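# Screw a lid onto a housing, then rack tools

## Task

Take the lid from the tray and lay it flat on the housing's rim so the block under it sits inside the opening. Put one screw from the screw feeder through every lid hole and tighten each by turning it with the screwdriver's motor until the motor stops on its own (driver_stopped_at_torque=1); after that, do not turn or shift that screw. A screw that was pushed in rather than turned must be backed fully out and driven again. No screw may be left inside the housing. The lid is too wide for grip50. Finally release everything, hang every tool in the stand slot it came from, and move the arm well away from the tools; a locked-on tool counts as part of the arm.

## Robot and tools

Robot: one arm with a tool changer at the wrist. Three tools hang in a stand: grip50 (small two-finger gripper), grip85 (wider gripper, needed for the lid) and driver (screwdriver with a hex key and a suction sleeve). One camera, cam_wrist (616x616 fisheye), rides on the wrist.

Frames. The scene frame has its origin on the table below the arm's base, +z up, +y to the left when facing +x. Results report the changer face's center as end_effector_position (m) and end_effector_quat_wxyz. The face's own z axis points away from the arm. Tool points in mm on the face axes (x, y, z): grip50 grip point (0, -25, 180); grip85 grip point (0, 0, 173) closed, 13 mm closer when fully open; driver key tip (66, 20, 345). Both grippers close along face x. Reported position can be slightly off at long reach.

execute_actions(actions): a list of actions; each action is a list of up to 15 rows, one row per 1/30 s step, the last row repeated to fill 15 steps. Every row holds 16 numbers, each in [-1, 1], in this order: dx, dy, dz, rx, ry, rz, tool/lock, grip50_position, grip50_force_limit, grip50_speed, grip85_position, grip85_force_limit, grip85_speed, driver_spindle, driver_torque_limit, driver_sleeve_vacuum. The first six are an offset of the changer face, expressed in the face's own axes, from its measured pose at the start of that action (for a call's first action, the last reported pose); every row refers to that same start, not to the prior row. Scale: 1.0 = 0.6 m or 180 degrees; rx, ry, rz form one rotation vector. Each step the command is clipped to 100 mm and 16 degrees from the measured pose, so long offsets take several actions. An empty list just returns state and images.

Tool numbers: lock >0 locks, <0 unlocks (about 1 s), 0 keeps the last command. Gripper position: +1 fully open (50 or 85 mm); -1 closes until blocked (pads meet near -0.65 for grip50, -0.8 for grip85). Force limit: -1 about 20 N up to +1 about 185 N (grip50) or 235 N (grip85). Speed: -1 about 20 mm/s to +1 about 150 mm/s. driver_spindle: +1 = 500 rpm clockwise (drives in), negative reverses; it persists between actions, so finish actions with 0. driver_torque_limit: -1 = 0.3 N m to +1 = 1.2 N m. driver_sleeve_vacuum above 0.01 holds a screw by suction; anything else releases it.

move(target, speed, stop_force, blocking): target is one 16-number row as above; the pose part is an offset from the last reported pose, in face axes. speed in m/s, 0.002 to 0.5 (default 0.25); path 0.5 to 10 s. stop_force 13 to 80 N ends the path when push against the motion rises that much; use it only with slow, non-rotating approaches, and omit it when backing off a contact. blocking=false returns early; then use wait or stop before other motion. The result adds a move: line (done, contact, held, off_target, moving, fault) and limits flags. The arm is stiff: commanding past a firm contact can trigger a fault.

wait(seconds 0 to 10) lets the scene run. stop brakes a running move. zoom_image(camera "cam_wrist", region [x0, y0, x1, y1], max 504x504 px) gives a close-up. finished_scene(scene) ends the scene irreversibly; call it only when the goal holds.

Results: pose, velocities, joint positions and torques, Wrist force/torque (face axes, offset up to ~5.5 N, saturates ~100 N), tool_id (grip50, grip85, driver, none), plate_near, locked, unlocked, in_stand, unlock_refused, gripper object_status (0 moving, 1 blocked opening, 2 blocked closing = grasp, 3 at target or pads met), position_measured (grip50 mm ≈ (250 - counts) x 0.202; grip85 counts 78≈60 mm, 130≈40, 180≈20, 230 closed), driver_screw_detected, driver_sleeve_vacuum_kpa, driver_turns, driver_stopped_at_torque, Hand target, and any pose unreachable line. Tool readings show n/a until the tool is ready.

Tool changing: align the face to the plate within about 1 mm and 1 degree, with face -y toward the fork's open side; when plate_near=1 send lock +1 and wait for locked=1. A gripper cycles closed then open on startup. To remove: lift 20 mm (10 to 30), slide at least 110 mm out toward face -y, then lift. Return by the reverse path; at in_stand=1 hold still, lock -1, wait for unlocked=1. Unlocking elsewhere is refused. Fork arms lie 40 to 70 mm either side of slot center along face x, front ends 45 mm toward the open side, tops 18 mm below the plate face; slots are 180 mm apart. The driver's muffler passes just outside the +x fork arm.

Screwing: pick a screw with suction, press the key onto its head plus 2 mm, turn slowly (|driver_spindle| ≤ 0.2) and follow the screw down 0.7 mm per turn. It stops itself at 95 % of the torque limit; after that, spindle must sit at 0 or below for 0.5 s before restarting. If loosening does not reduce driver_turns, raise the torque limit.

Avoid: contact torques over joint limits or outside forces of 150 N (10 s fault stop), hard or fast impacts, motor overheating from long holds, dropping parts, and anything leaving the table. Loose objects may get nudged occasionally.

Each tool is called as name(argument=value, ...) on one line, values as JSON.

## Session

execute_actions(actions=[])

Scene clock: 0.00 s.
end_effector_position=(+0.4589, -0.0063, +0.3316) locked=0 unlocked=1 plate_near=0 in_stand=0 unlock_refused=0 tool_id=none grip50_position_measured=n/a grip50_object_status=n/a grip85_position_measured=n/a grip85_object_status=n/a driver_sleeve_vacuum_kpa=n/a driver_screw_detected=n/a driver_stopped_at_torque=n/a driver_turns=n/a end_effector_quat_wxyz=(+0.001, +0.713, +0.701, -0.001) end_effector_velocity=(-0.000, +0.000, -0.000) end_effector_angular_velocity=(-0.000, +0.000, +0.000)
Joint positions: [-0.39  -1.896  2.398 -2.072 -1.571 -0.388]
Joint velocities: [ 0.  0.  0.  0. -0. -0.]
Joint torques (N m, as the arm reports them, + toward a larger angle): no reading
Motor temperatures (°C, as the motors report them): [23 25 24 30 31 28]
Wrist force (N, on the end effector, along its own x y z axes, offset not removed): no reading
Wrist torque (N m, same axes, about the end effector's origin, offset not removed): no reading
Hand target: +0.459, -0.006, +0.332; +0.001, +0.713, +0.701, -0.001

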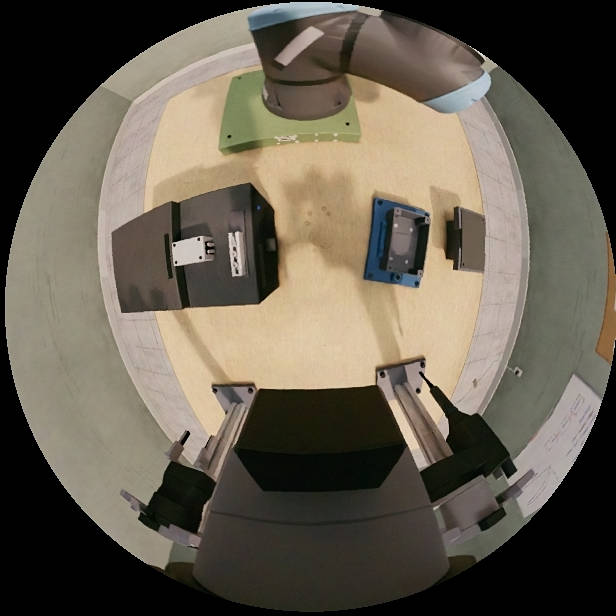

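move(target=[0,0,-0.5,0,0,0,0,0,0,0,0,0,0,0,0,0])

move(target=[0,0.4,0,0,0,0,0,0,0,0,0,0,0,0,0,0])

Scene clock: 9.90 s.
end_effector_position=(+0.4588, -0.0054, +0.6314) locked=0 unlocked=1 plate_near=0 in_stand=0 unlock_refused=0 tool_id=none grip50_position_measured=n/a grip50_object_status=n/a grip85_position_measured=n/a grip85_object_status=n/a driver_sleeve_vacuum_kpa=n/a driver_screw_detected=n/a driver_stopped_at_torque=n/a driver_turns=n/a end_effector_quat_wxyz=(+0.001, +0.713, +0.701, -0.001) end_effector_velocity=(+0.000, -0.000, +0.002) end_effector_angular_velocity=(+0.000, -0.000, +0.000)
Joint positions: [-0.391 -2.016  1.924 -1.478 -1.571 -0.388]
Joint velocities: [-0.     0.001 -0.005  0.004  0.    -0.001]
Joint torques (N m, as the arm reports them, + toward a larger angle): [-15.74  -0.43 -56.33  -2.68   2.18  -0.33]
Motor temperatures (°C, as the motors report them): [23 25 24 30 31 28]
Wrist force (N, on the end effector, along its own x y z axes, offset not removed): [-0.4 -4.5 -1.1]
Wrist torque (N m, same axes, about the end effector's origin, offset not removed): [-0.56 -0.08 0.09]
Hand target: +0.459, -0.005, +0.632; +0.001, +0.713, +0.701, -0.001
Off the commanded pose: 0.000 m, 0 deg.
move: done

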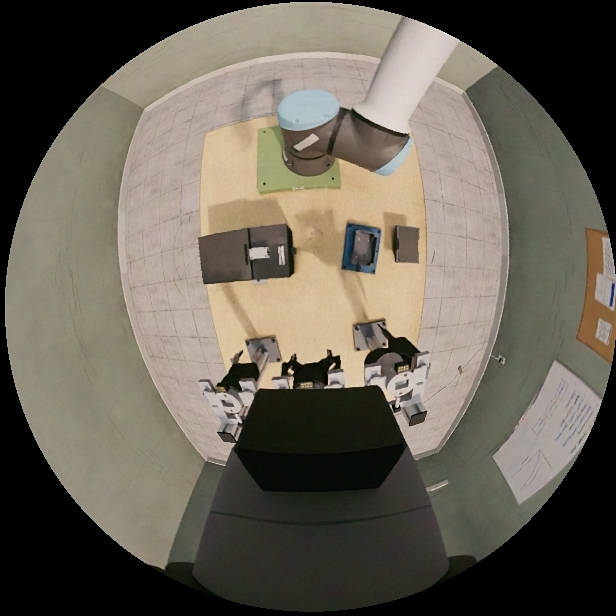

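Scene clock: 11.47 s.
end_effector_position=(+0.6987, -0.0091, +0.6314) locked=0 unlocked=1 plate_near=0 in_stand=0 unlock_refused=0 tool_id=none grip50_position_measured=n/a grip50_object_status=n/a grip85_position_measured=n/a grip85_object_status=n/a driver_sleeve_vacuum_kpa=n/a driver_screw_detected=n/a driver_stopped_at_torque=n/a driver_turns=n/a end_effector_quat_wxyz=(+0.001, +0.713, +0.701, -0.001) end_effector_velocity=(+0.001, -0.000, +0.000) end_effector_angular_velocity=(-0.000, +0.001, -0.001)
Joint positions: [-0.253 -1.594  1.607 -1.583 -1.571 -0.25 ]
Joint velocities: [ 0.     0.003 -0.003  0.001 -0.     0.001]
Joint torques (N m, as the arm reports them, + toward a larger angle): [ 18.51 -42.88 -56.25  -1.95  -2.46   1.89]
Motor temperatures (°C, as the motors report them): [23 25 24 30 31 28]
Wrist force (N, on the end effector, along its own x y z axes, offset not removed): [-4.3 -0.7 0.5]
Wrist torque (N m, same axes, about the end effector's origin, offset not removed): [-0.10 0.17 0.17]
Hand target: +0.699, -0.009, +0.631; +0.001, +0.713, +0.701, -0.001
Off the commanded pose: 0.000 m, 0 deg.
move: done

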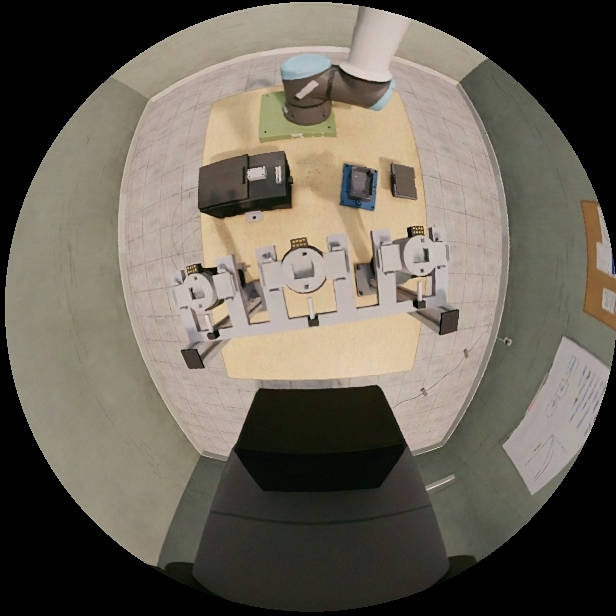

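move(target=[0,0,0.15,0,0,-0.05,0,0,0,0,0,0,0,0,0,0])

zoom_image(camera="cam_wrist", region=[110,150,510,400])

move(target=[0,-0.3,0,0,0,0.999,0,0,0,0,0,0,0,0,0,0], speed=0.5)

zoom_image(camera="cam_wrist", region=[110,150,510,400])

Scene clock: 25.07 s.
end_effector_position=(+0.6987, -0.0092, +0.5416) locked=0 unlocked=1 plate_near=0 in_stand=0 unlock_refused=0 tool_id=none grip50_position_measured=n/a grip50_object_status=n/a grip85_position_measured=n/a grip85_object_status=n/a driver_sleeve_vacuum_kpa=n/a driver_screw_detected=n/a driver_stopped_at_torque=n/a driver_turns=n/a end_effector_quat_wxyz=(+0.001, +0.656, +0.755, -0.001) end_effector_velocity=(+0.000, -0.001, -0.001) end_effector_angular_velocity=(-0.001, -0.001, +0.002)
Joint positions: [-0.253 -1.58   1.751 -1.741 -1.571 -0.407]
Joint velocities: [-0.001  0.     0.002 -0.004 -0.001 -0.003]
Joint torques (N m, as the arm reports them, + toward a larger angle): [-16.4  -43.47 -40.09  -8.12   1.97  -1.98]
Motor temperatures (°C, as the motors report them): [23 25 24 30 31 28]
Wrist force (N, on the end effector, along its own x y z axes, offset not removed): [-1.9 -2.5 -0.4]
Wrist torque (N m, same axes, about the end effector's origin, offset not removed): [-0.25 0.09 0.07]
Hand target: +0.699, -0.009, +0.541; +0.001, +0.656, +0.755, -0.001
Off the commanded pose: 0.000 m, 0 deg.
move: done

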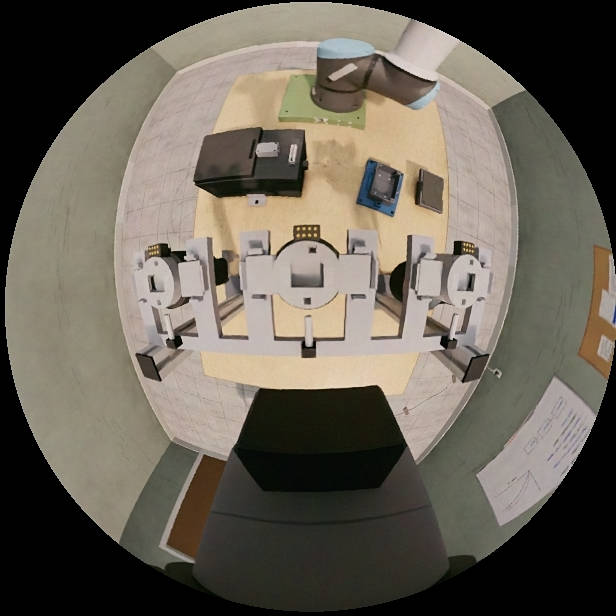

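Region (110, 150, 510, 400) of cam_wrist's 616x616 image, scaled by 1.260, with more detail than that image has; it fills the top 315 rows of this view, and the rest is white.

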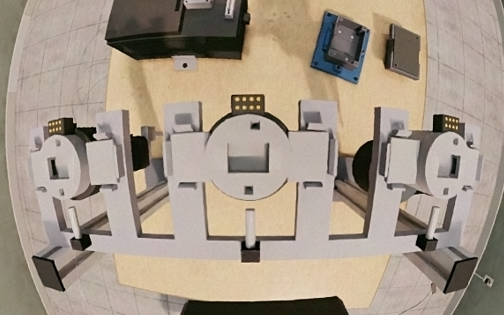

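Scene clock: 28.83 s.
end_effector_position=(+0.5205, -0.0346, +0.5417) locked=0 unlocked=1 plate_near=0 in_stand=0 unlock_refused=0 tool_id=none grip50_position_measured=n/a grip50_object_status=n/a grip85_position_measured=n/a grip85_object_status=n/a driver_sleeve_vacuum_kpa=n/a driver_screw_detected=n/a driver_stopped_at_torque=n/a driver_turns=n/a end_effector_quat_wxyz=(+0.001, +0.756, -0.654, +0.001) end_effector_velocity=(-0.001, -0.000, -0.000) end_effector_angular_velocity=(-0.000, +0.001, -0.013)
Joint positions: [-0.395 -1.895  2.01  -1.684 -1.571  2.588]
Joint velocities: [-0.001 -0.001  0.001  0.    -0.     0.013]
Joint torques (N m, as the arm reports them, + toward a larger angle): [-15.33 -34.44 -40.52  -2.62  -2.34   1.94]
Motor temperatures (°C, as the motors report them): [23 25 24 30 31 28]
Wrist force (N, on the end effector, along its own x y z axes, offset not removed): [-3.0 -2.0 -1.5]
Wrist torque (N m, same axes, about the end effector's origin, offset not removed): [-0.38 0.02 0.13]
Hand target: +0.520, -0.035, +0.542; +0.001, +0.756, -0.655, +0.001
Off the commanded pose: 0.000 m, 0 deg.
move: done

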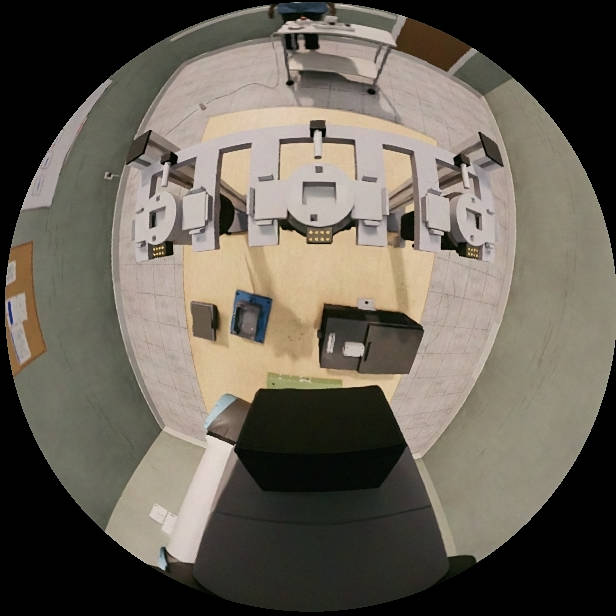

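Region (110, 150, 510, 400) of cam_wrist's 616x616 image, scaled by 1.260, with more detail than that image has; it fills the top 315 rows of this view, and the rest is white.

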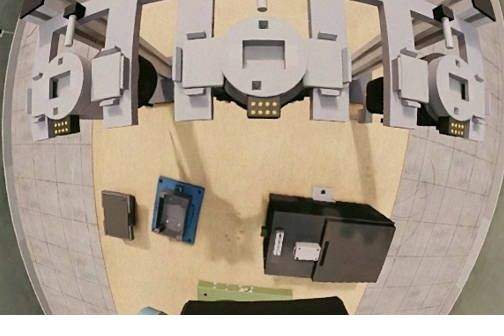

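move(target=[0.017,-0.12,0,0,0,0.001,0,0,0,0,0,0,0,0,0,0])

zoom_image(camera="cam_wrist", region=[110,150,510,400])

zoom_image(camera="cam_wrist", region=[247,214,367,334])

Scene clock: 36.40 s.
end_effector_position=(+0.5930, -0.0342, +0.5417) locked=0 unlocked=1 plate_near=0 in_stand=0 unlock_refused=0 tool_id=none grip50_position_measured=n/a grip50_object_status=n/a grip85_position_measured=n/a grip85_object_status=n/a driver_sleeve_vacuum_kpa=n/a driver_screw_detected=n/a driver_stopped_at_torque=n/a driver_turns=n/a end_effector_quat_wxyz=(+0.001, +0.755, -0.656, +0.001) end_effector_velocity=(+0.002, -0.000, +0.000) end_effector_angular_velocity=(-0.001, -0.000, -0.000)
Joint positions: [-0.343 -1.762  1.913 -1.721 -1.571  2.643]
Joint velocities: [ 0.001  0.004 -0.004 -0.001 -0.001  0.002]
Joint torques (N m, as the arm reports them, + toward a larger angle): [ 17.33 -22.47 -54.16  -8.3   -2.47   2.16]
Motor temperatures (°C, as the motors report them): [23 25 24 30 31 28]
Wrist force (N, on the end effector, along its own x y z axes, offset not removed): [0.8 -4.9 -3.2]
Wrist torque (N m, same axes, about the end effector's origin, offset not removed): [-0.45 -0.18 0.17]
Hand target: +0.593, -0.034, +0.542; +0.001, +0.755, -0.656, +0.001
Off the commanded pose: 0.000 m, 0 deg.
move: done

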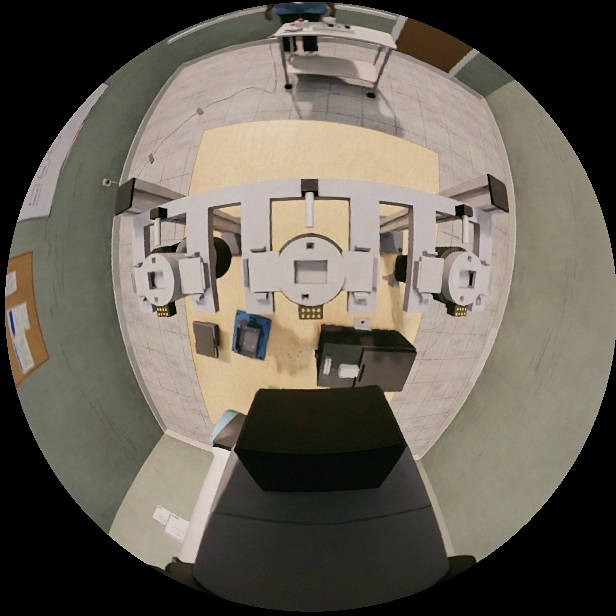

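Region (110, 150, 510, 400) of cam_wrist's 616x616 image, scaled by 1.260, with more detail than that image has; it fills the top 315 rows of this view, and the rest is white.

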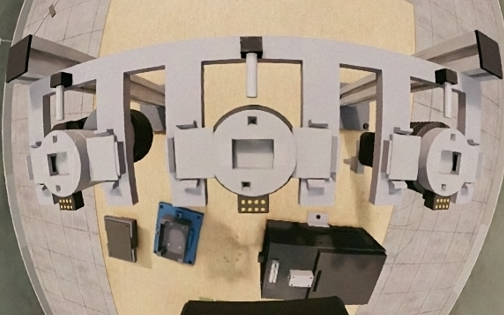

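Region (247, 214, 367, 334) of cam_wrist's 616x616 image, scaled by 4.200, with more detail than that image has.

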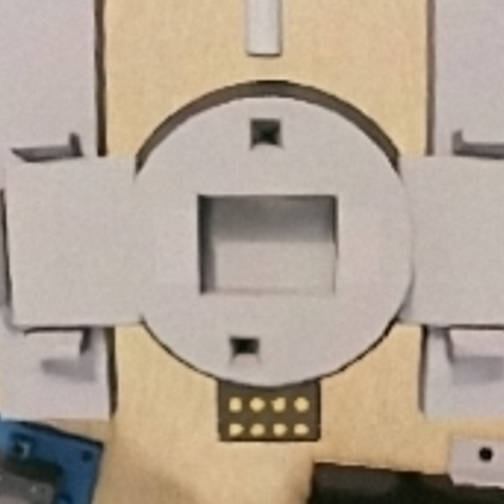

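move(target=[-0.01067,-0.185,0,0,0,-0.9995,0,0,0,0,0,0,0,0,0,0], speed=0.5)

zoom_image(camera="cam_wrist", region=[247,214,367,334])

Scene clock: 48.60 s.
end_effector_position=(+0.7020, -0.0121, +0.5416) locked=0 unlocked=1 plate_near=0 in_stand=0 unlock_refused=0 tool_id=none grip50_position_measured=n/a grip50_object_status=n/a grip85_position_measured=n/a grip85_object_status=n/a driver_sleeve_vacuum_kpa=n/a driver_screw_detected=n/a driver_stopped_at_torque=n/a driver_turns=n/a end_effector_quat_wxyz=(+0.001, +0.657, +0.754, -0.001) end_effector_velocity=(+0.000, -0.000, -0.000) end_effector_angular_velocity=(+0.002, +0.000, +0.012)
Joint positions: [-0.256 -1.575  1.746 -1.741 -1.571 -0.408]
Joint velocities: [-0.001  0.001 -0.001  0.001  0.001 -0.013]
Joint torques (N m, as the arm reports them, + toward a larger angle): [ 16.7  -41.94 -55.72  -2.37   1.67  -1.39]
Motor temperatures (°C, as the motors report them): [23 25 24 30 31 28]
Wrist force (N, on the end effector, along its own x y z axes, offset not removed): [-1.5 -1.5 1.7]
Wrist torque (N m, same axes, about the end effector's origin, offset not removed): [-0.32 0.02 0.05]
Hand target: +0.702, -0.012, +0.542; +0.001, +0.656, +0.755, -0.001
Off the commanded pose: 0.000 m, 0 deg.
move: done

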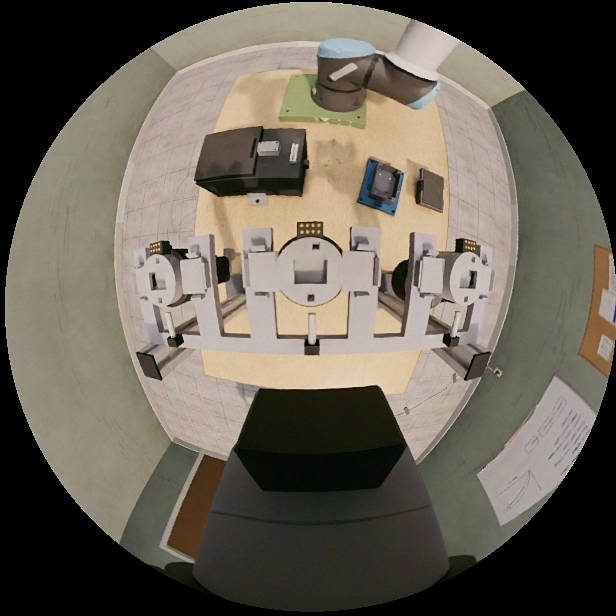

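Region (247, 214, 367, 334) of cam_wrist's 616x616 image, scaled by 4.200, with more detail than that image has.

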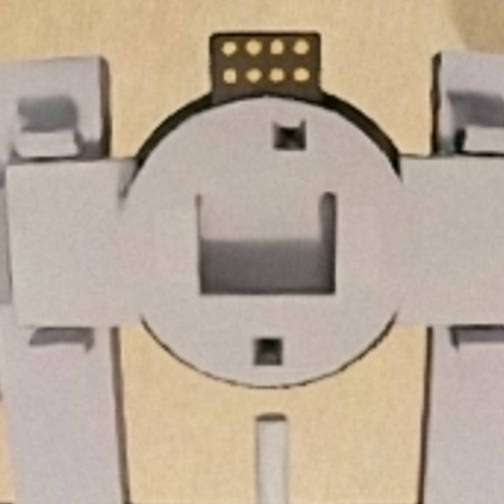

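move(target=[-0.0053,-0.0925,0.17,0,0,0,0,0,0,0,0,0,0,0,0,0])

move(target=[0,0,0.1,0,0,0,0,0,0,0,0,0,0,0,0,0], speed=0.008, stop_force=20)

Scene clock: 55.53 s.
end_effector_position=(+0.6476, -0.0233, +0.4398) locked=0 unlocked=1 plate_near=0 in_stand=0 unlock_refused=0 tool_id=none grip50_position_measured=n/a grip50_object_status=n/a grip85_position_measured=n/a grip85_object_status=n/a driver_sleeve_vacuum_kpa=n/a driver_screw_detected=n/a driver_stopped_at_torque=n/a driver_turns=n/a end_effector_quat_wxyz=(+0.001, +0.657, +0.754, -0.001) end_effector_velocity=(-0.001, -0.000, -0.002) end_effector_angular_velocity=(-0.000, -0.000, +0.001)
Joint positions: [-0.296 -1.622  1.976 -1.925 -1.571 -0.448]
Joint velocities: [-0.001 -0.001  0.004 -0.004 -0.    -0.002]
Joint torques (N m, as the arm reports them, + toward a larger angle): [-19.2  -61.14 -38.77  -8.06   2.35  -1.74]
Motor temperatures (°C, as the motors report them): [23 25 24 30 31 28]
Wrist force (N, on the end effector, along its own x y z axes, offset not removed): [0.4 -1.5 1.9]
Wrist torque (N m, same axes, about the end effector's origin, offset not removed): [-0.36 -0.20 0.12]
Hand target: +0.647, -0.023, +0.440; +0.001, +0.657, +0.754, -0.001
Off the commanded pose: 0.000 m, 0 deg.
move: done

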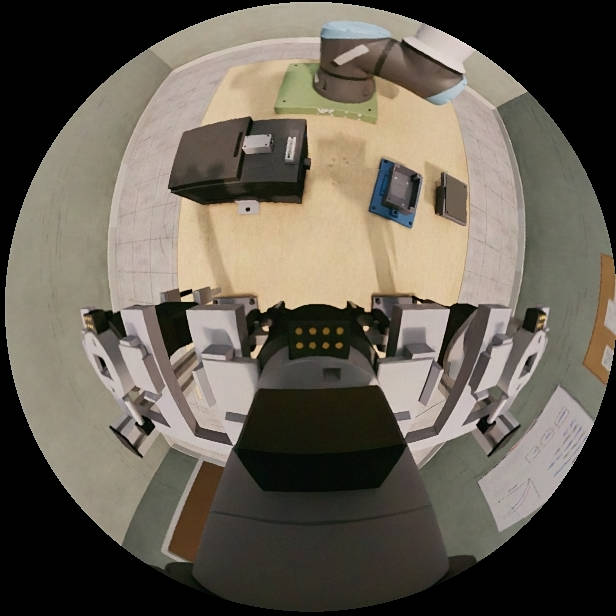

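Scene clock: 59.53 s.
end_effector_position=(+0.6476, -0.0234, +0.4109) locked=0 unlocked=1 plate_near=1 in_stand=1 unlock_refused=0 tool_id=none grip50_position_measured=n/a grip50_object_status=n/a grip85_position_measured=n/a grip85_object_status=n/a driver_sleeve_vacuum_kpa=n/a driver_screw_detected=n/a driver_stopped_at_torque=n/a driver_turns=n/a end_effector_quat_wxyz=(+0.001, +0.657, +0.754, -0.001) end_effector_velocity=(+0.000, +0.000, +0.001) end_effector_angular_velocity=(+0.002, +0.002, +0.001)
Joint positions: [-0.296 -1.603  2.013 -1.98  -1.571 -0.448]
Joint velocities: [ 0.     0.    -0.003  0.005  0.001 -0.001]
Joint torques (N m, as the arm reports them, + toward a larger angle): [  8.69 -28.8  -41.42  -2.78   0.07  -1.98]
Motor temperatures (°C, as the motors report them): [23 25 24 30 31 28]
Wrist force (N, on the end effector, along its own x y z axes, offset not removed): [8.2 -31.2 -39.1]
Wrist torque (N m, same axes, about the end effector's origin, offset not removed): [-0.68 0.01 2.61]
Hand target: +0.648, -0.023, +0.411; +0.001, +0.657, +0.754, -0.001
Off the commanded pose: 0.031 m, 0 deg.
move: contact

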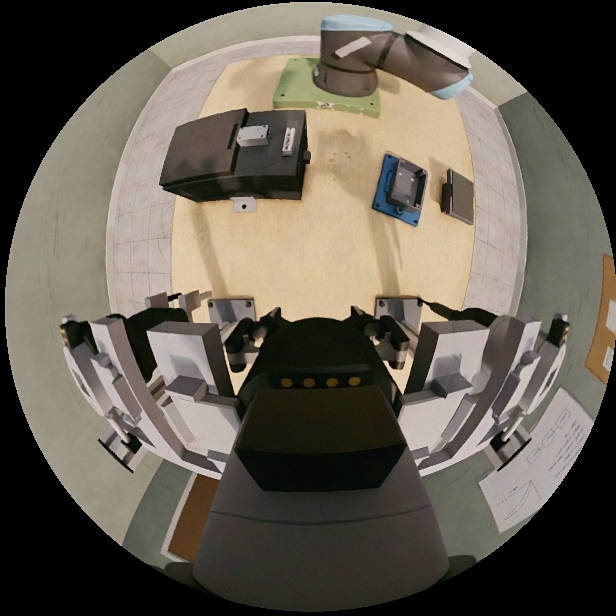

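execute_actions(actions=[[[0,-0.0005,0,0,0,0.003,1,0,0,0,1,0,0,0,0,0]],[[0,0,0,0,0,0,1,0,0,0,1,0,0,0,0,0]],[[0,0,0,0,0,0,1,0,0,0,1,0,0,0,0,0]]])

move(target=[0,0,-0.033,0,0,0,0,0,0,0,1,0,0,0,0,0], speed=0.05)

move(target=[0,-0.22,0,0,0,0,0,0,0,0,1,0,0,0,0,0], speed=0.15)

Scene clock: 67.80 s.
end_effector_position=(+0.6473, -0.0233, +0.4108) locked=1 unlocked=0 plate_near=1 in_stand=1 unlock_refused=0 tool_id=grip85 grip50_position_measured=n/a grip50_object_status=n/a grip85_position_measured=n/a grip85_object_status=n/a driver_sleeve_vacuum_kpa=n/a driver_screw_detected=n/a driver_stopped_at_torque=n/a driver_turns=n/a end_effector_quat_wxyz=(+0.001, +0.660, +0.751, -0.001) end_effector_velocity=(-0.000, -0.000, +0.000) end_effector_angular_velocity=(+0.001, +0.000, +0.001)
Joint positions: [-0.296 -1.603  2.013 -1.98  -1.571 -0.439]
Joint velocities: [-0.    -0.    -0.     0.001  0.001 -0.002]
Joint torques (N m, as the arm reports them, + toward a larger angle): [-11.95 -67.33 -58.32  -8.1    0.1   -0.29]
Motor temperatures (°C, as the motors report them): [23 25 24 30 31 28]
Wrist force (N, on the end effector, along its own x y z axes, offset not removed): [-1.9 2.0 5.1]
Wrist torque (N m, same axes, about the end effector's origin, offset not removed): [-0.66 -0.05 1.19]
Hand target: +0.647, -0.023, +0.411; +0.001, +0.660, +0.751, -0.001
Off the commanded pose: 0.000 m, 0 deg.

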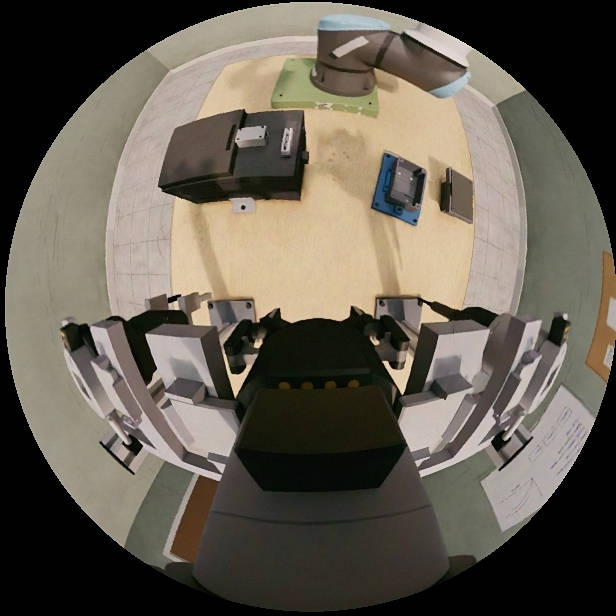

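Scene clock: 68.63 s.
end_effector_position=(+0.6472, -0.0233, +0.4305) locked=1 unlocked=0 plate_near=1 in_stand=0 unlock_refused=0 tool_id=grip85 grip50_position_measured=n/a grip50_object_status=n/a grip85_position_measured=n/a grip85_object_status=n/a driver_sleeve_vacuum_kpa=n/a driver_screw_detected=n/a driver_stopped_at_torque=n/a driver_turns=n/a end_effector_quat_wxyz=(+0.001, +0.660, +0.751, -0.001) end_effector_velocity=(+0.000, +0.000, +0.002) end_effector_angular_velocity=(-0.000, +0.000, +0.001)
Joint positions: [-0.296 -1.616  1.989 -1.942 -1.571 -0.439]
Joint velocities: [ 0.001 -0.001 -0.002  0.003 -0.001 -0.001]
Joint torques (N m, as the arm reports them, + toward a larger angle): [ -7.84 -68.12 -61.44  -3.85  -0.06  -0.2 ]
Motor temperatures (°C, as the motors report them): [23 25 24 30 31 28]
Wrist force (N, on the end effector, along its own x y z axes, offset not removed): [-0.8 -5.0 2.6]
Wrist torque (N m, same axes, about the end effector's origin, offset not removed): [-0.55 -0.01 0.07]
Hand target: +0.647, -0.023, +0.431; +0.001, +0.660, +0.751, -0.001
Off the commanded pose: 0.000 m, 0 deg.
move: done

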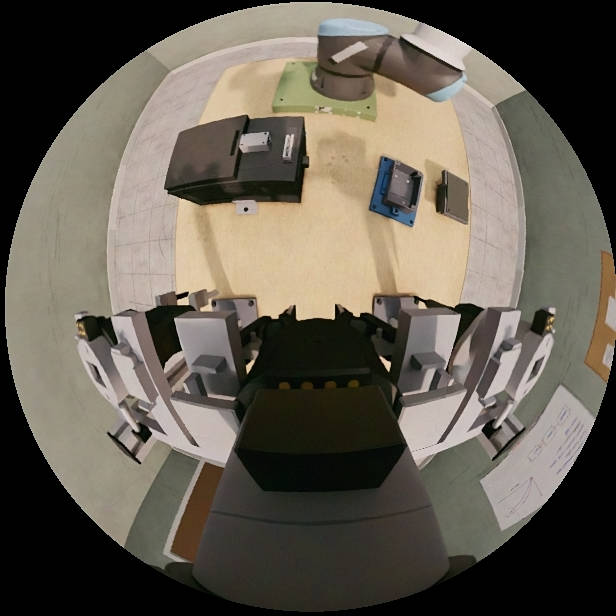

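Scene clock: 70.07 s.
end_effector_position=(+0.5165, -0.0404, +0.4305) locked=1 unlocked=0 plate_near=1 in_stand=0 unlock_refused=0 tool_id=grip85 grip50_position_measured=n/a grip50_object_status=n/a grip85_position_measured=n/a grip85_object_status=n/a driver_sleeve_vacuum_kpa=n/a driver_screw_detected=n/a driver_stopped_at_torque=n/a driver_turns=n/a end_effector_quat_wxyz=(+0.001, +0.660, +0.751, -0.001) end_effector_velocity=(-0.002, -0.000, +0.000) end_effector_angular_velocity=(+0.001, +0.000, +0.001)
Joint positions: [-0.409 -1.856  2.183 -1.897 -1.571 -0.552]
Joint velocities: [-0.002 -0.003  0.002  0.002  0.    -0.002]
Joint torques (N m, as the arm reports them, + toward a larger angle): [-15.98 -42.21 -47.56  -3.57   1.81  -2.16]
Motor temperatures (°C, as the motors report them): [23 25 24 30 31 28]
Wrist force (N, on the end effector, along its own x y z axes, offset not removed): [0.7 -0.8 -4.3]
Wrist torque (N m, same axes, about the end effector's origin, offset not removed): [-0.33 -0.12 0.20]
Hand target: +0.516, -0.040, +0.431; +0.001, +0.660, +0.751, -0.001
Off the commanded pose: 0.000 m, 0 deg.
move: done

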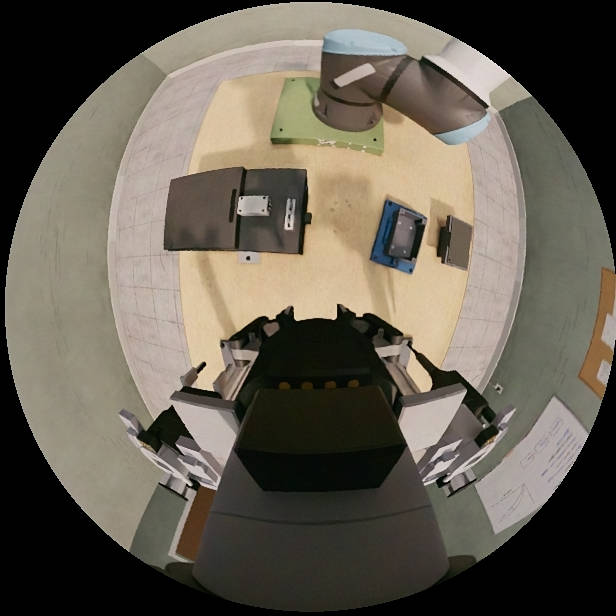

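move(target=[0.63,-0.1,0.05,0,0,0.045,0,0,0,0,1,0,0,0,0,0])

move(target=[0,0,0.15,0,0,0,0,0,0,0,1,0,0,0,0,0])

zoom_image(camera="cam_wrist", region=[160,170,400,350])

Scene clock: 81.23 s.
end_effector_position=(+0.4079, +0.3265, +0.3991) locked=1 unlocked=0 plate_near=1 in_stand=0 unlock_refused=0 tool_id=grip85 grip50_position_measured=n/a grip50_object_status=n/a grip85_position_measured=3 grip85_object_status=3 driver_sleeve_vacuum_kpa=n/a driver_screw_detected=n/a driver_stopped_at_torque=n/a driver_turns=n/a end_effector_quat_wxyz=(+0.001, +0.712, +0.703, -0.001) end_effector_velocity=(-0.000, +0.002, -0.000) end_effector_angular_velocity=(+0.000, +0.001, -0.002)
Joint positions: [ 0.347 -1.828  2.22  -1.962 -1.571  0.345]
Joint velocities: [ 0.003  0.002 -0.001 -0.001  0.     0.005]
Joint torques (N m, as the arm reports them, + toward a larger angle): [ 19.9  -20.69 -60.51  -9.6   -2.27   1.64]
Motor temperatures (°C, as the motors report them): [23 25 25 30 31 28]
Wrist force (N, on the end effector, along its own x y z axes, offset not removed): [1.7 0.9 1.4]
Wrist torque (N m, same axes, about the end effector's origin, offset not removed): [-0.21 -0.28 0.15]
Hand target: +0.408, +0.327, +0.399; +0.001, +0.712, +0.703, -0.001
Off the commanded pose: 0.001 m, 0 deg.
move: done

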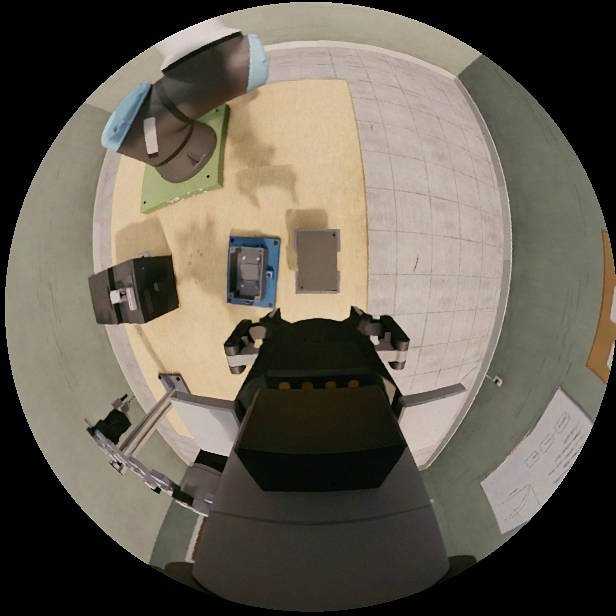

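Scene clock: 82.20 s.
end_effector_position=(+0.4080, +0.3261, +0.3093) locked=1 unlocked=0 plate_near=1 in_stand=0 unlock_refused=0 tool_id=grip85 grip50_position_measured=n/a grip50_object_status=n/a grip85_position_measured=3 grip85_object_status=3 driver_sleeve_vacuum_kpa=n/a driver_screw_detected=n/a driver_stopped_at_torque=n/a driver_turns=n/a end_effector_quat_wxyz=(+0.001, +0.712, +0.703, -0.001) end_effector_velocity=(-0.000, +0.000, -0.002) end_effector_angular_velocity=(+0.000, +0.000, -0.000)
Joint positions: [ 0.347 -1.737  2.331 -2.164 -1.571  0.345]
Joint velocities: [ 0.001  0.003  0.003 -0.006  0.     0.001]
Joint torques (N m, as the arm reports them, + toward a larger angle): [ 20.29 -27.43 -42.01  -9.9    0.55   1.7 ]
Motor temperatures (°C, as the motors report them): [23 25 25 30 31 28]
Wrist force (N, on the end effector, along its own x y z axes, offset not removed): [-0.5 -1.4 -2.0]
Wrist torque (N m, same axes, about the end effector's origin, offset not removed): [-0.36 0.12 0.11]
Hand target: +0.408, +0.326, +0.309; +0.001, +0.712, +0.703, -0.001
Off the commanded pose: 0.000 m, 0 deg.
move: done

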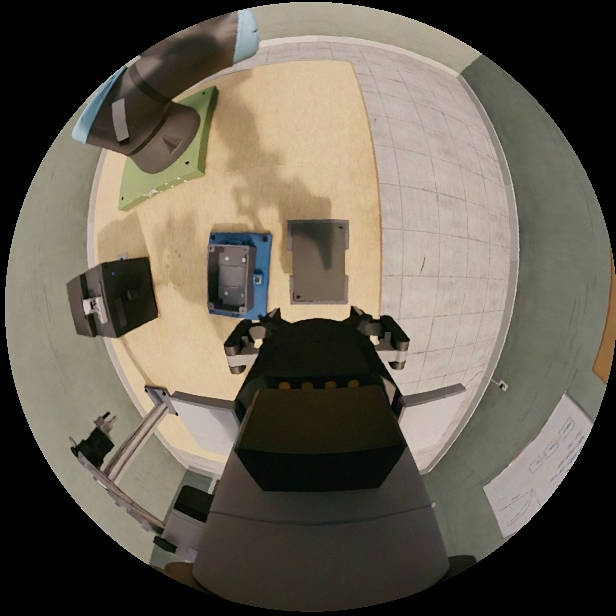

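Region (160, 170, 400, 350) of cam_wrist's 616x616 image, scaled by 2.100, with more detail than that image has; it fills the top 378 rows of this view, and the rest is white.

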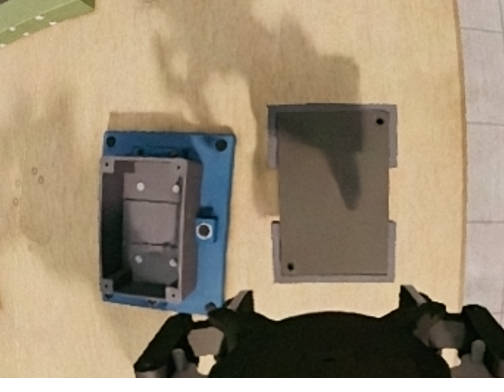

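move(target=[0.01,-0.105,0.08,0,0,0,0,0,0,0,1,0,0,0,0,0], speed=0.1)

zoom_image(camera="cam_wrist", region=[255,230,375,350])

Scene clock: 91.60 s.
end_effector_position=(+0.3452, +0.3326, +0.2614) locked=1 unlocked=0 plate_near=1 in_stand=0 unlock_refused=0 tool_id=grip85 grip50_position_measured=n/a grip50_object_status=n/a grip85_position_measured=3 grip85_object_status=3 driver_sleeve_vacuum_kpa=n/a driver_screw_detected=n/a driver_stopped_at_torque=n/a driver_turns=n/a end_effector_quat_wxyz=(+0.001, +0.712, +0.703, -0.001) end_effector_velocity=(-0.002, +0.000, -0.002) end_effector_angular_velocity=(+0.000, -0.000, -0.001)
Joint positions: [ 0.408 -1.756  2.45  -2.264 -1.571  0.406]
Joint velocities: [ 0.002 -0.     0.004 -0.004  0.     0.002]
Joint torques (N m, as the arm reports them, + toward a larger angle): [ 16.88 -46.62 -38.29 -10.35  -1.52   1.87]
Motor temperatures (°C, as the motors report them): [23 25 25 30 31 28]
Wrist force (N, on the end effector, along its own x y z axes, offset not removed): [1.0 -0.6 0.0]
Wrist torque (N m, same axes, about the end effector's origin, offset not removed): [-0.27 -0.12 0.03]
Hand target: +0.345, +0.333, +0.261; +0.001, +0.712, +0.703, -0.001
Off the commanded pose: 0.000 m, 0 deg.
move: done

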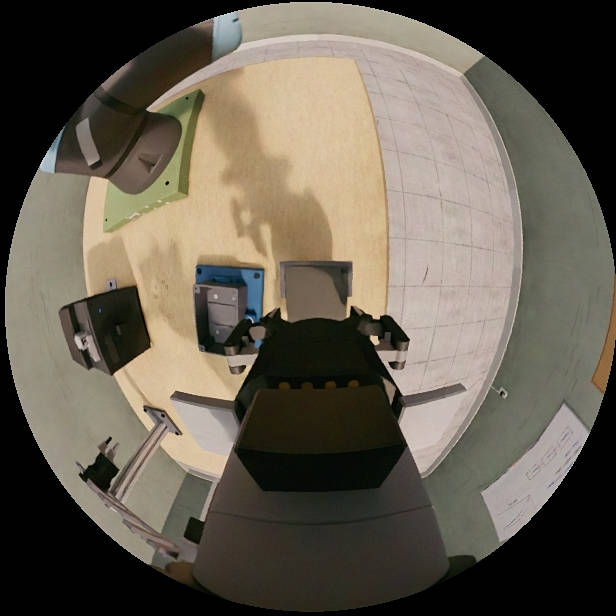

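Region (255, 230, 375, 350) of cam_wrist's 616x616 image, scaled by 4.200, with more detail than that image has.

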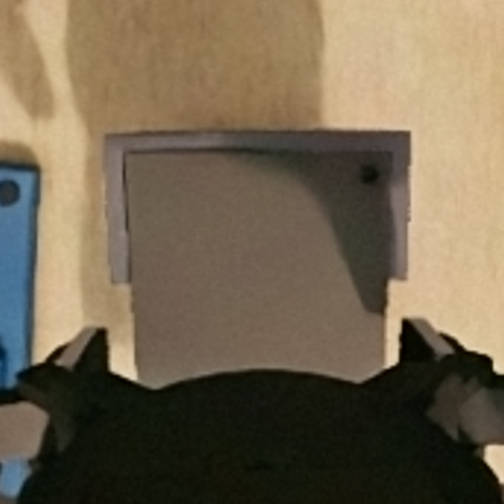

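move(target=[0.003,0,0.03,0,0,-0.003,0,0,0,0,1,0,0,0,0,0], speed=0.01, stop_force=15)

zoom_image(camera="cam_wrist", region=[255,230,375,350])

Scene clock: 101.83 s.
end_effector_position=(+0.3452, +0.3343, +0.2436) locked=1 unlocked=0 plate_near=1 in_stand=0 unlock_refused=0 tool_id=grip85 grip50_position_measured=n/a grip50_object_status=n/a grip85_position_measured=3 grip85_object_status=3 driver_sleeve_vacuum_kpa=n/a driver_screw_detected=n/a driver_stopped_at_torque=n/a driver_turns=n/a end_effector_quat_wxyz=(+0.001, +0.708, +0.706, -0.001) end_effector_velocity=(+0.000, +0.000, -0.002) end_effector_angular_velocity=(+0.000, -0.001, +0.001)
Joint positions: [ 0.411 -1.723  2.467 -2.314 -1.571  0.4  ]
Joint velocities: [ 0.     0.004  0.001 -0.005  0.    -0.001]
Joint torques (N m, as the arm reports them, + toward a larger angle): [ 18.64 -22.25 -34.53  -9.57   2.14  -1.68]
Motor temperatures (°C, as the motors report them): [23 25 25 30 31 28]
Wrist force (N, on the end effector, along its own x y z axes, offset not removed): [-0.9 -4.0 -1.6]
Wrist torque (N m, same axes, about the end effector's origin, offset not removed): [-0.30 -0.16 0.13]
Hand target: +0.345, +0.334, +0.243; +0.001, +0.708, +0.706, -0.001
Off the commanded pose: 0.000 m, 0 deg.
move: done

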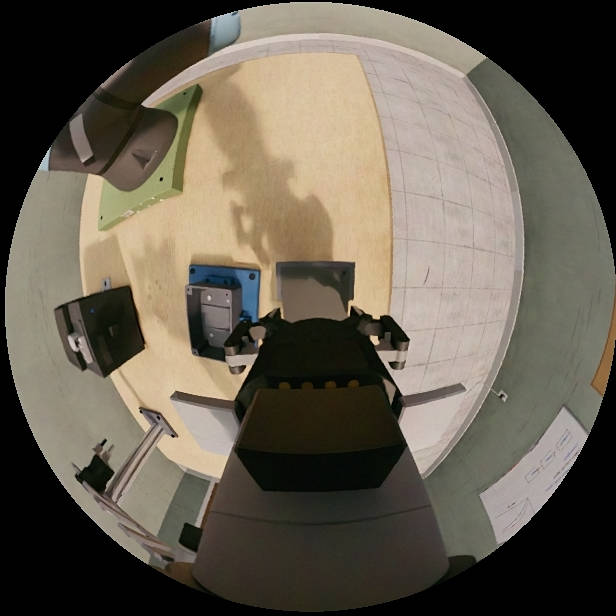

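Region (255, 230, 375, 350) of cam_wrist's 616x616 image, scaled by 4.200, with more detail than that image has.

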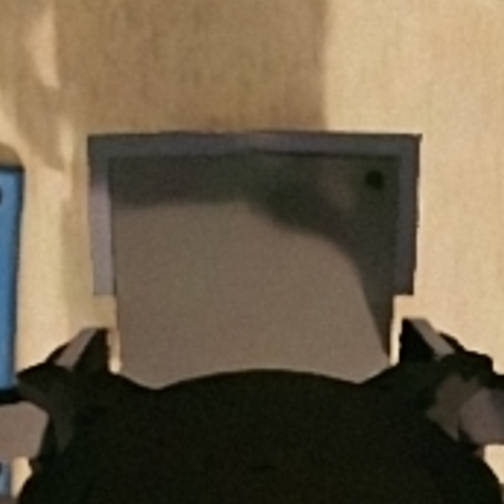

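move(target=[0,0,0.0135,0,0,0,0,0,0,0,1,0,0,0,0,0], speed=0.01, stop_force=15)

move(target=[0,0,0,0,0,0,0,0,0,0,0.75,-0.3,-1,0,0,0])

zoom_image(camera="cam_wrist", region=[255,230,375,350])

Scene clock: 115.17 s.
end_effector_position=(+0.3452, +0.3343, +0.2356) locked=1 unlocked=0 plate_near=1 in_stand=0 unlock_refused=0 tool_id=grip85 grip50_position_measured=n/a grip50_object_status=n/a grip85_position_measured=3 grip85_object_status=3 driver_sleeve_vacuum_kpa=n/a driver_screw_detected=n/a driver_stopped_at_torque=n/a driver_turns=n/a end_effector_quat_wxyz=(+0.001, +0.708, +0.706, -0.001) end_effector_velocity=(-0.000, -0.000, -0.002) end_effector_angular_velocity=(+0.001, +0.000, -0.001)
Joint positions: [ 0.411 -1.709  2.474 -2.336 -1.571  0.4  ]
Joint velocities: [-0.     0.003  0.002 -0.005  0.001  0.   ]
Joint torques (N m, as the arm reports them, + toward a larger angle): [ 10.27 -23.76 -34.28  -9.71   1.82   0.44]
Motor temperatures (°C, as the motors report them): [23 25 25 30 31 28]
Wrist force (N, on the end effector, along its own x y z axes, offset not removed): [0.7 -4.2 1.9]
Wrist torque (N m, same axes, about the end effector's origin, offset not removed): [-0.52 -0.21 0.13]
Hand target: +0.345, +0.334, +0.235; +0.001, +0.708, +0.706, -0.001
Off the commanded pose: 0.000 m, 0 deg.
move: done

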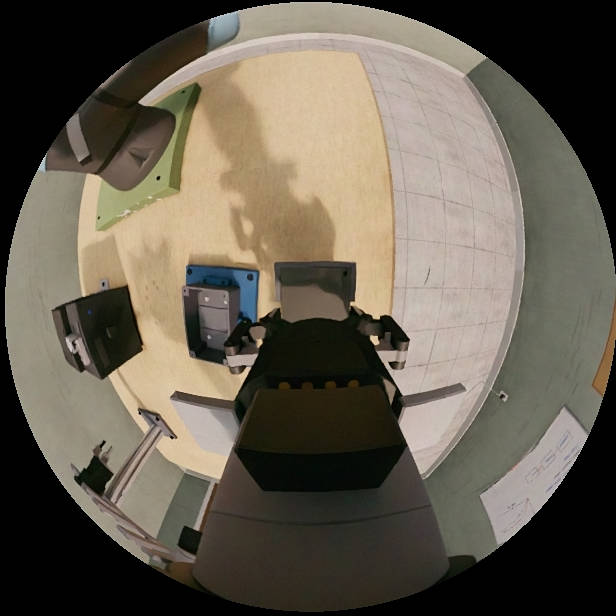

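Scene clock: 115.87 s.
end_effector_position=(+0.3452, +0.3343, +0.2357) locked=1 unlocked=0 plate_near=1 in_stand=0 unlock_refused=0 tool_id=grip85 grip50_position_measured=n/a grip50_object_status=n/a grip85_position_measured=21 grip85_object_status=0 driver_sleeve_vacuum_kpa=n/a driver_screw_detected=n/a driver_stopped_at_torque=n/a driver_turns=n/a end_effector_quat_wxyz=(+0.001, +0.708, +0.706, -0.001) end_effector_velocity=(+0.000, -0.000, -0.000) end_effector_angular_velocity=(+0.001, +0.001, -0.001)
Joint positions: [ 0.411 -1.709  2.474 -2.336 -1.571  0.4  ]
Joint velocities: [-0.     0.     0.     0.     0.001  0.   ]
Joint torques (N m, as the arm reports them, + toward a larger angle): [ 12.18  -1.   -31.31  -9.2    1.02   0.68]
Motor temperatures (°C, as the motors report them): [23 25 25 30 31 28]
Wrist force (N, on the end effector, along its own x y z axes, offset not removed): [-17.2 -35.4 -90.2]
Wrist torque (N m, same axes, about the end effector's origin, offset not removed): [6.71 -3.01 0.55]
Hand target: +0.345, +0.334, +0.236; +0.001, +0.708, +0.706, -0.001
Off the commanded pose: 0.000 m, 0 deg.
move: done

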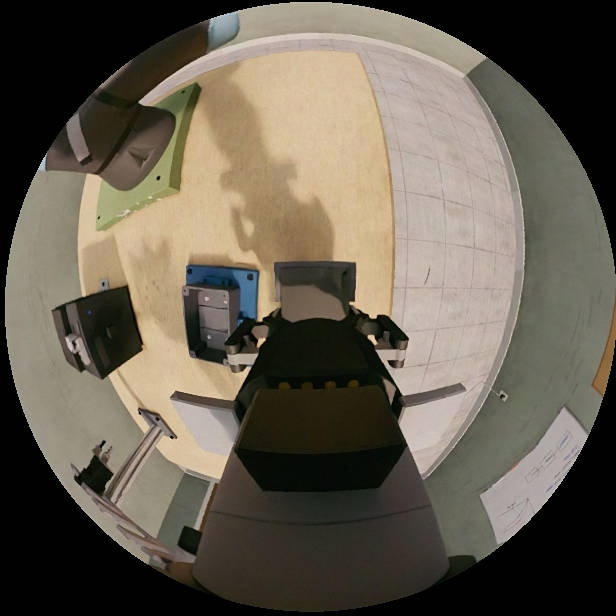

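Region (255, 230, 375, 350) of cam_wrist's 616x616 image, scaled by 4.200, with more detail than that image has.

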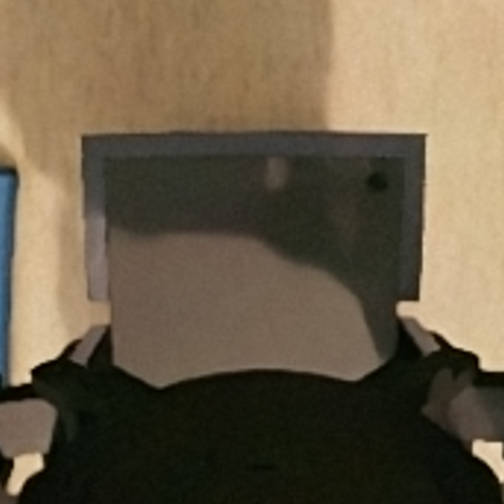

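move(target=[0,0,-0.1,0,0,0,0,0,0,0,0.75,-0.3,-1,0,0,0], speed=0.05)

move(target=[-0.26,0.2,0,0,0,0.04,0,0,0,0,0.75,-0.3,-1,0,0,0], speed=0.15)

zoom_image(camera="cam_wrist", region=[235,160,395,320])

Scene clock: 139.50 s.
end_effector_position=(+0.3451, +0.3343, +0.2372) locked=1 unlocked=0 plate_near=1 in_stand=0 unlock_refused=0 tool_id=grip85 grip50_position_measured=n/a grip50_object_status=n/a grip85_position_measured=25 grip85_object_status=2 driver_sleeve_vacuum_kpa=n/a driver_screw_detected=n/a driver_stopped_at_torque=n/a driver_turns=n/a end_effector_quat_wxyz=(+0.001, +0.708, +0.706, -0.001) end_effector_velocity=(-0.000, +0.000, +0.000) end_effector_angular_velocity=(-0.000, -0.000, +0.000)
Joint positions: [ 0.411 -1.712  2.473 -2.331 -1.571  0.4  ]
Joint velocities: [ 0.001 -0.     0.     0.    -0.     0.001]
Joint torques (N m, as the arm reports them, + toward a larger angle): [  2.21 -35.85 -41.94  -6.58  -0.06   0.41]
Motor temperatures (°C, as the motors report them): [23 25 25 30 31 28]
Wrist force (N, on the end effector, along its own x y z axes, offset not removed): [7.7 15.4 34.8]
Wrist torque (N m, same axes, about the end effector's origin, offset not removed): [-2.89 1.22 1.07]
Hand target: +0.345, +0.334, +0.237; +0.001, +0.708, +0.706, -0.001
Off the commanded pose: 0.059 m, 0 deg.
FORCE FAULT: contact force on the arm reached its limit, and the arm stopped for 10 seconds. The contact can be on any part of the arm, not only on its tool. That time counts as 20 of the actions that you can send in this scene. The arm's remaining commands of this call were not run. The arm holds still and accepts commands again. Move the arm away from the contact; if what it grips holds it there, let go first. Pushing or pulling that hard again can fault the arm again.
move: fault

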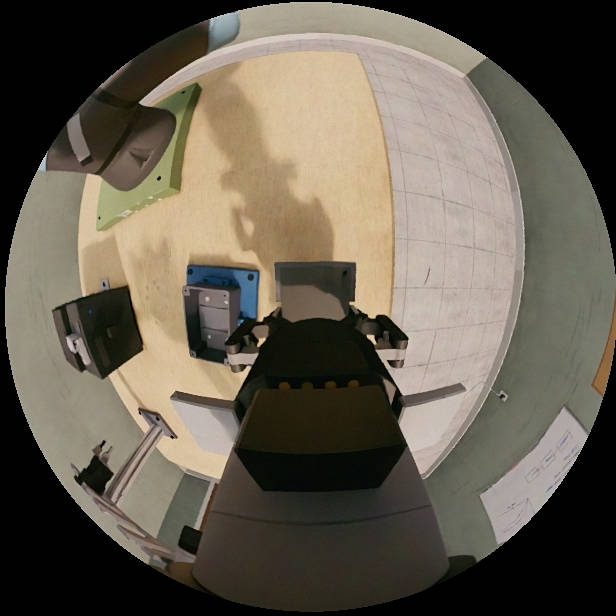

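not run: a fault stop came before this call.

Region (235, 160, 395, 320) of cam_wrist's 616x616 image, scaled by 3.150, with more detail than that image has.

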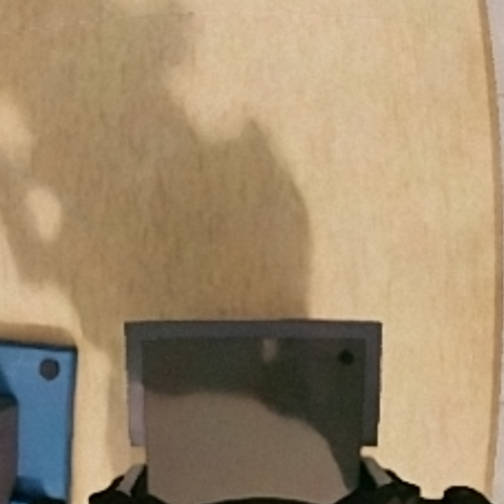

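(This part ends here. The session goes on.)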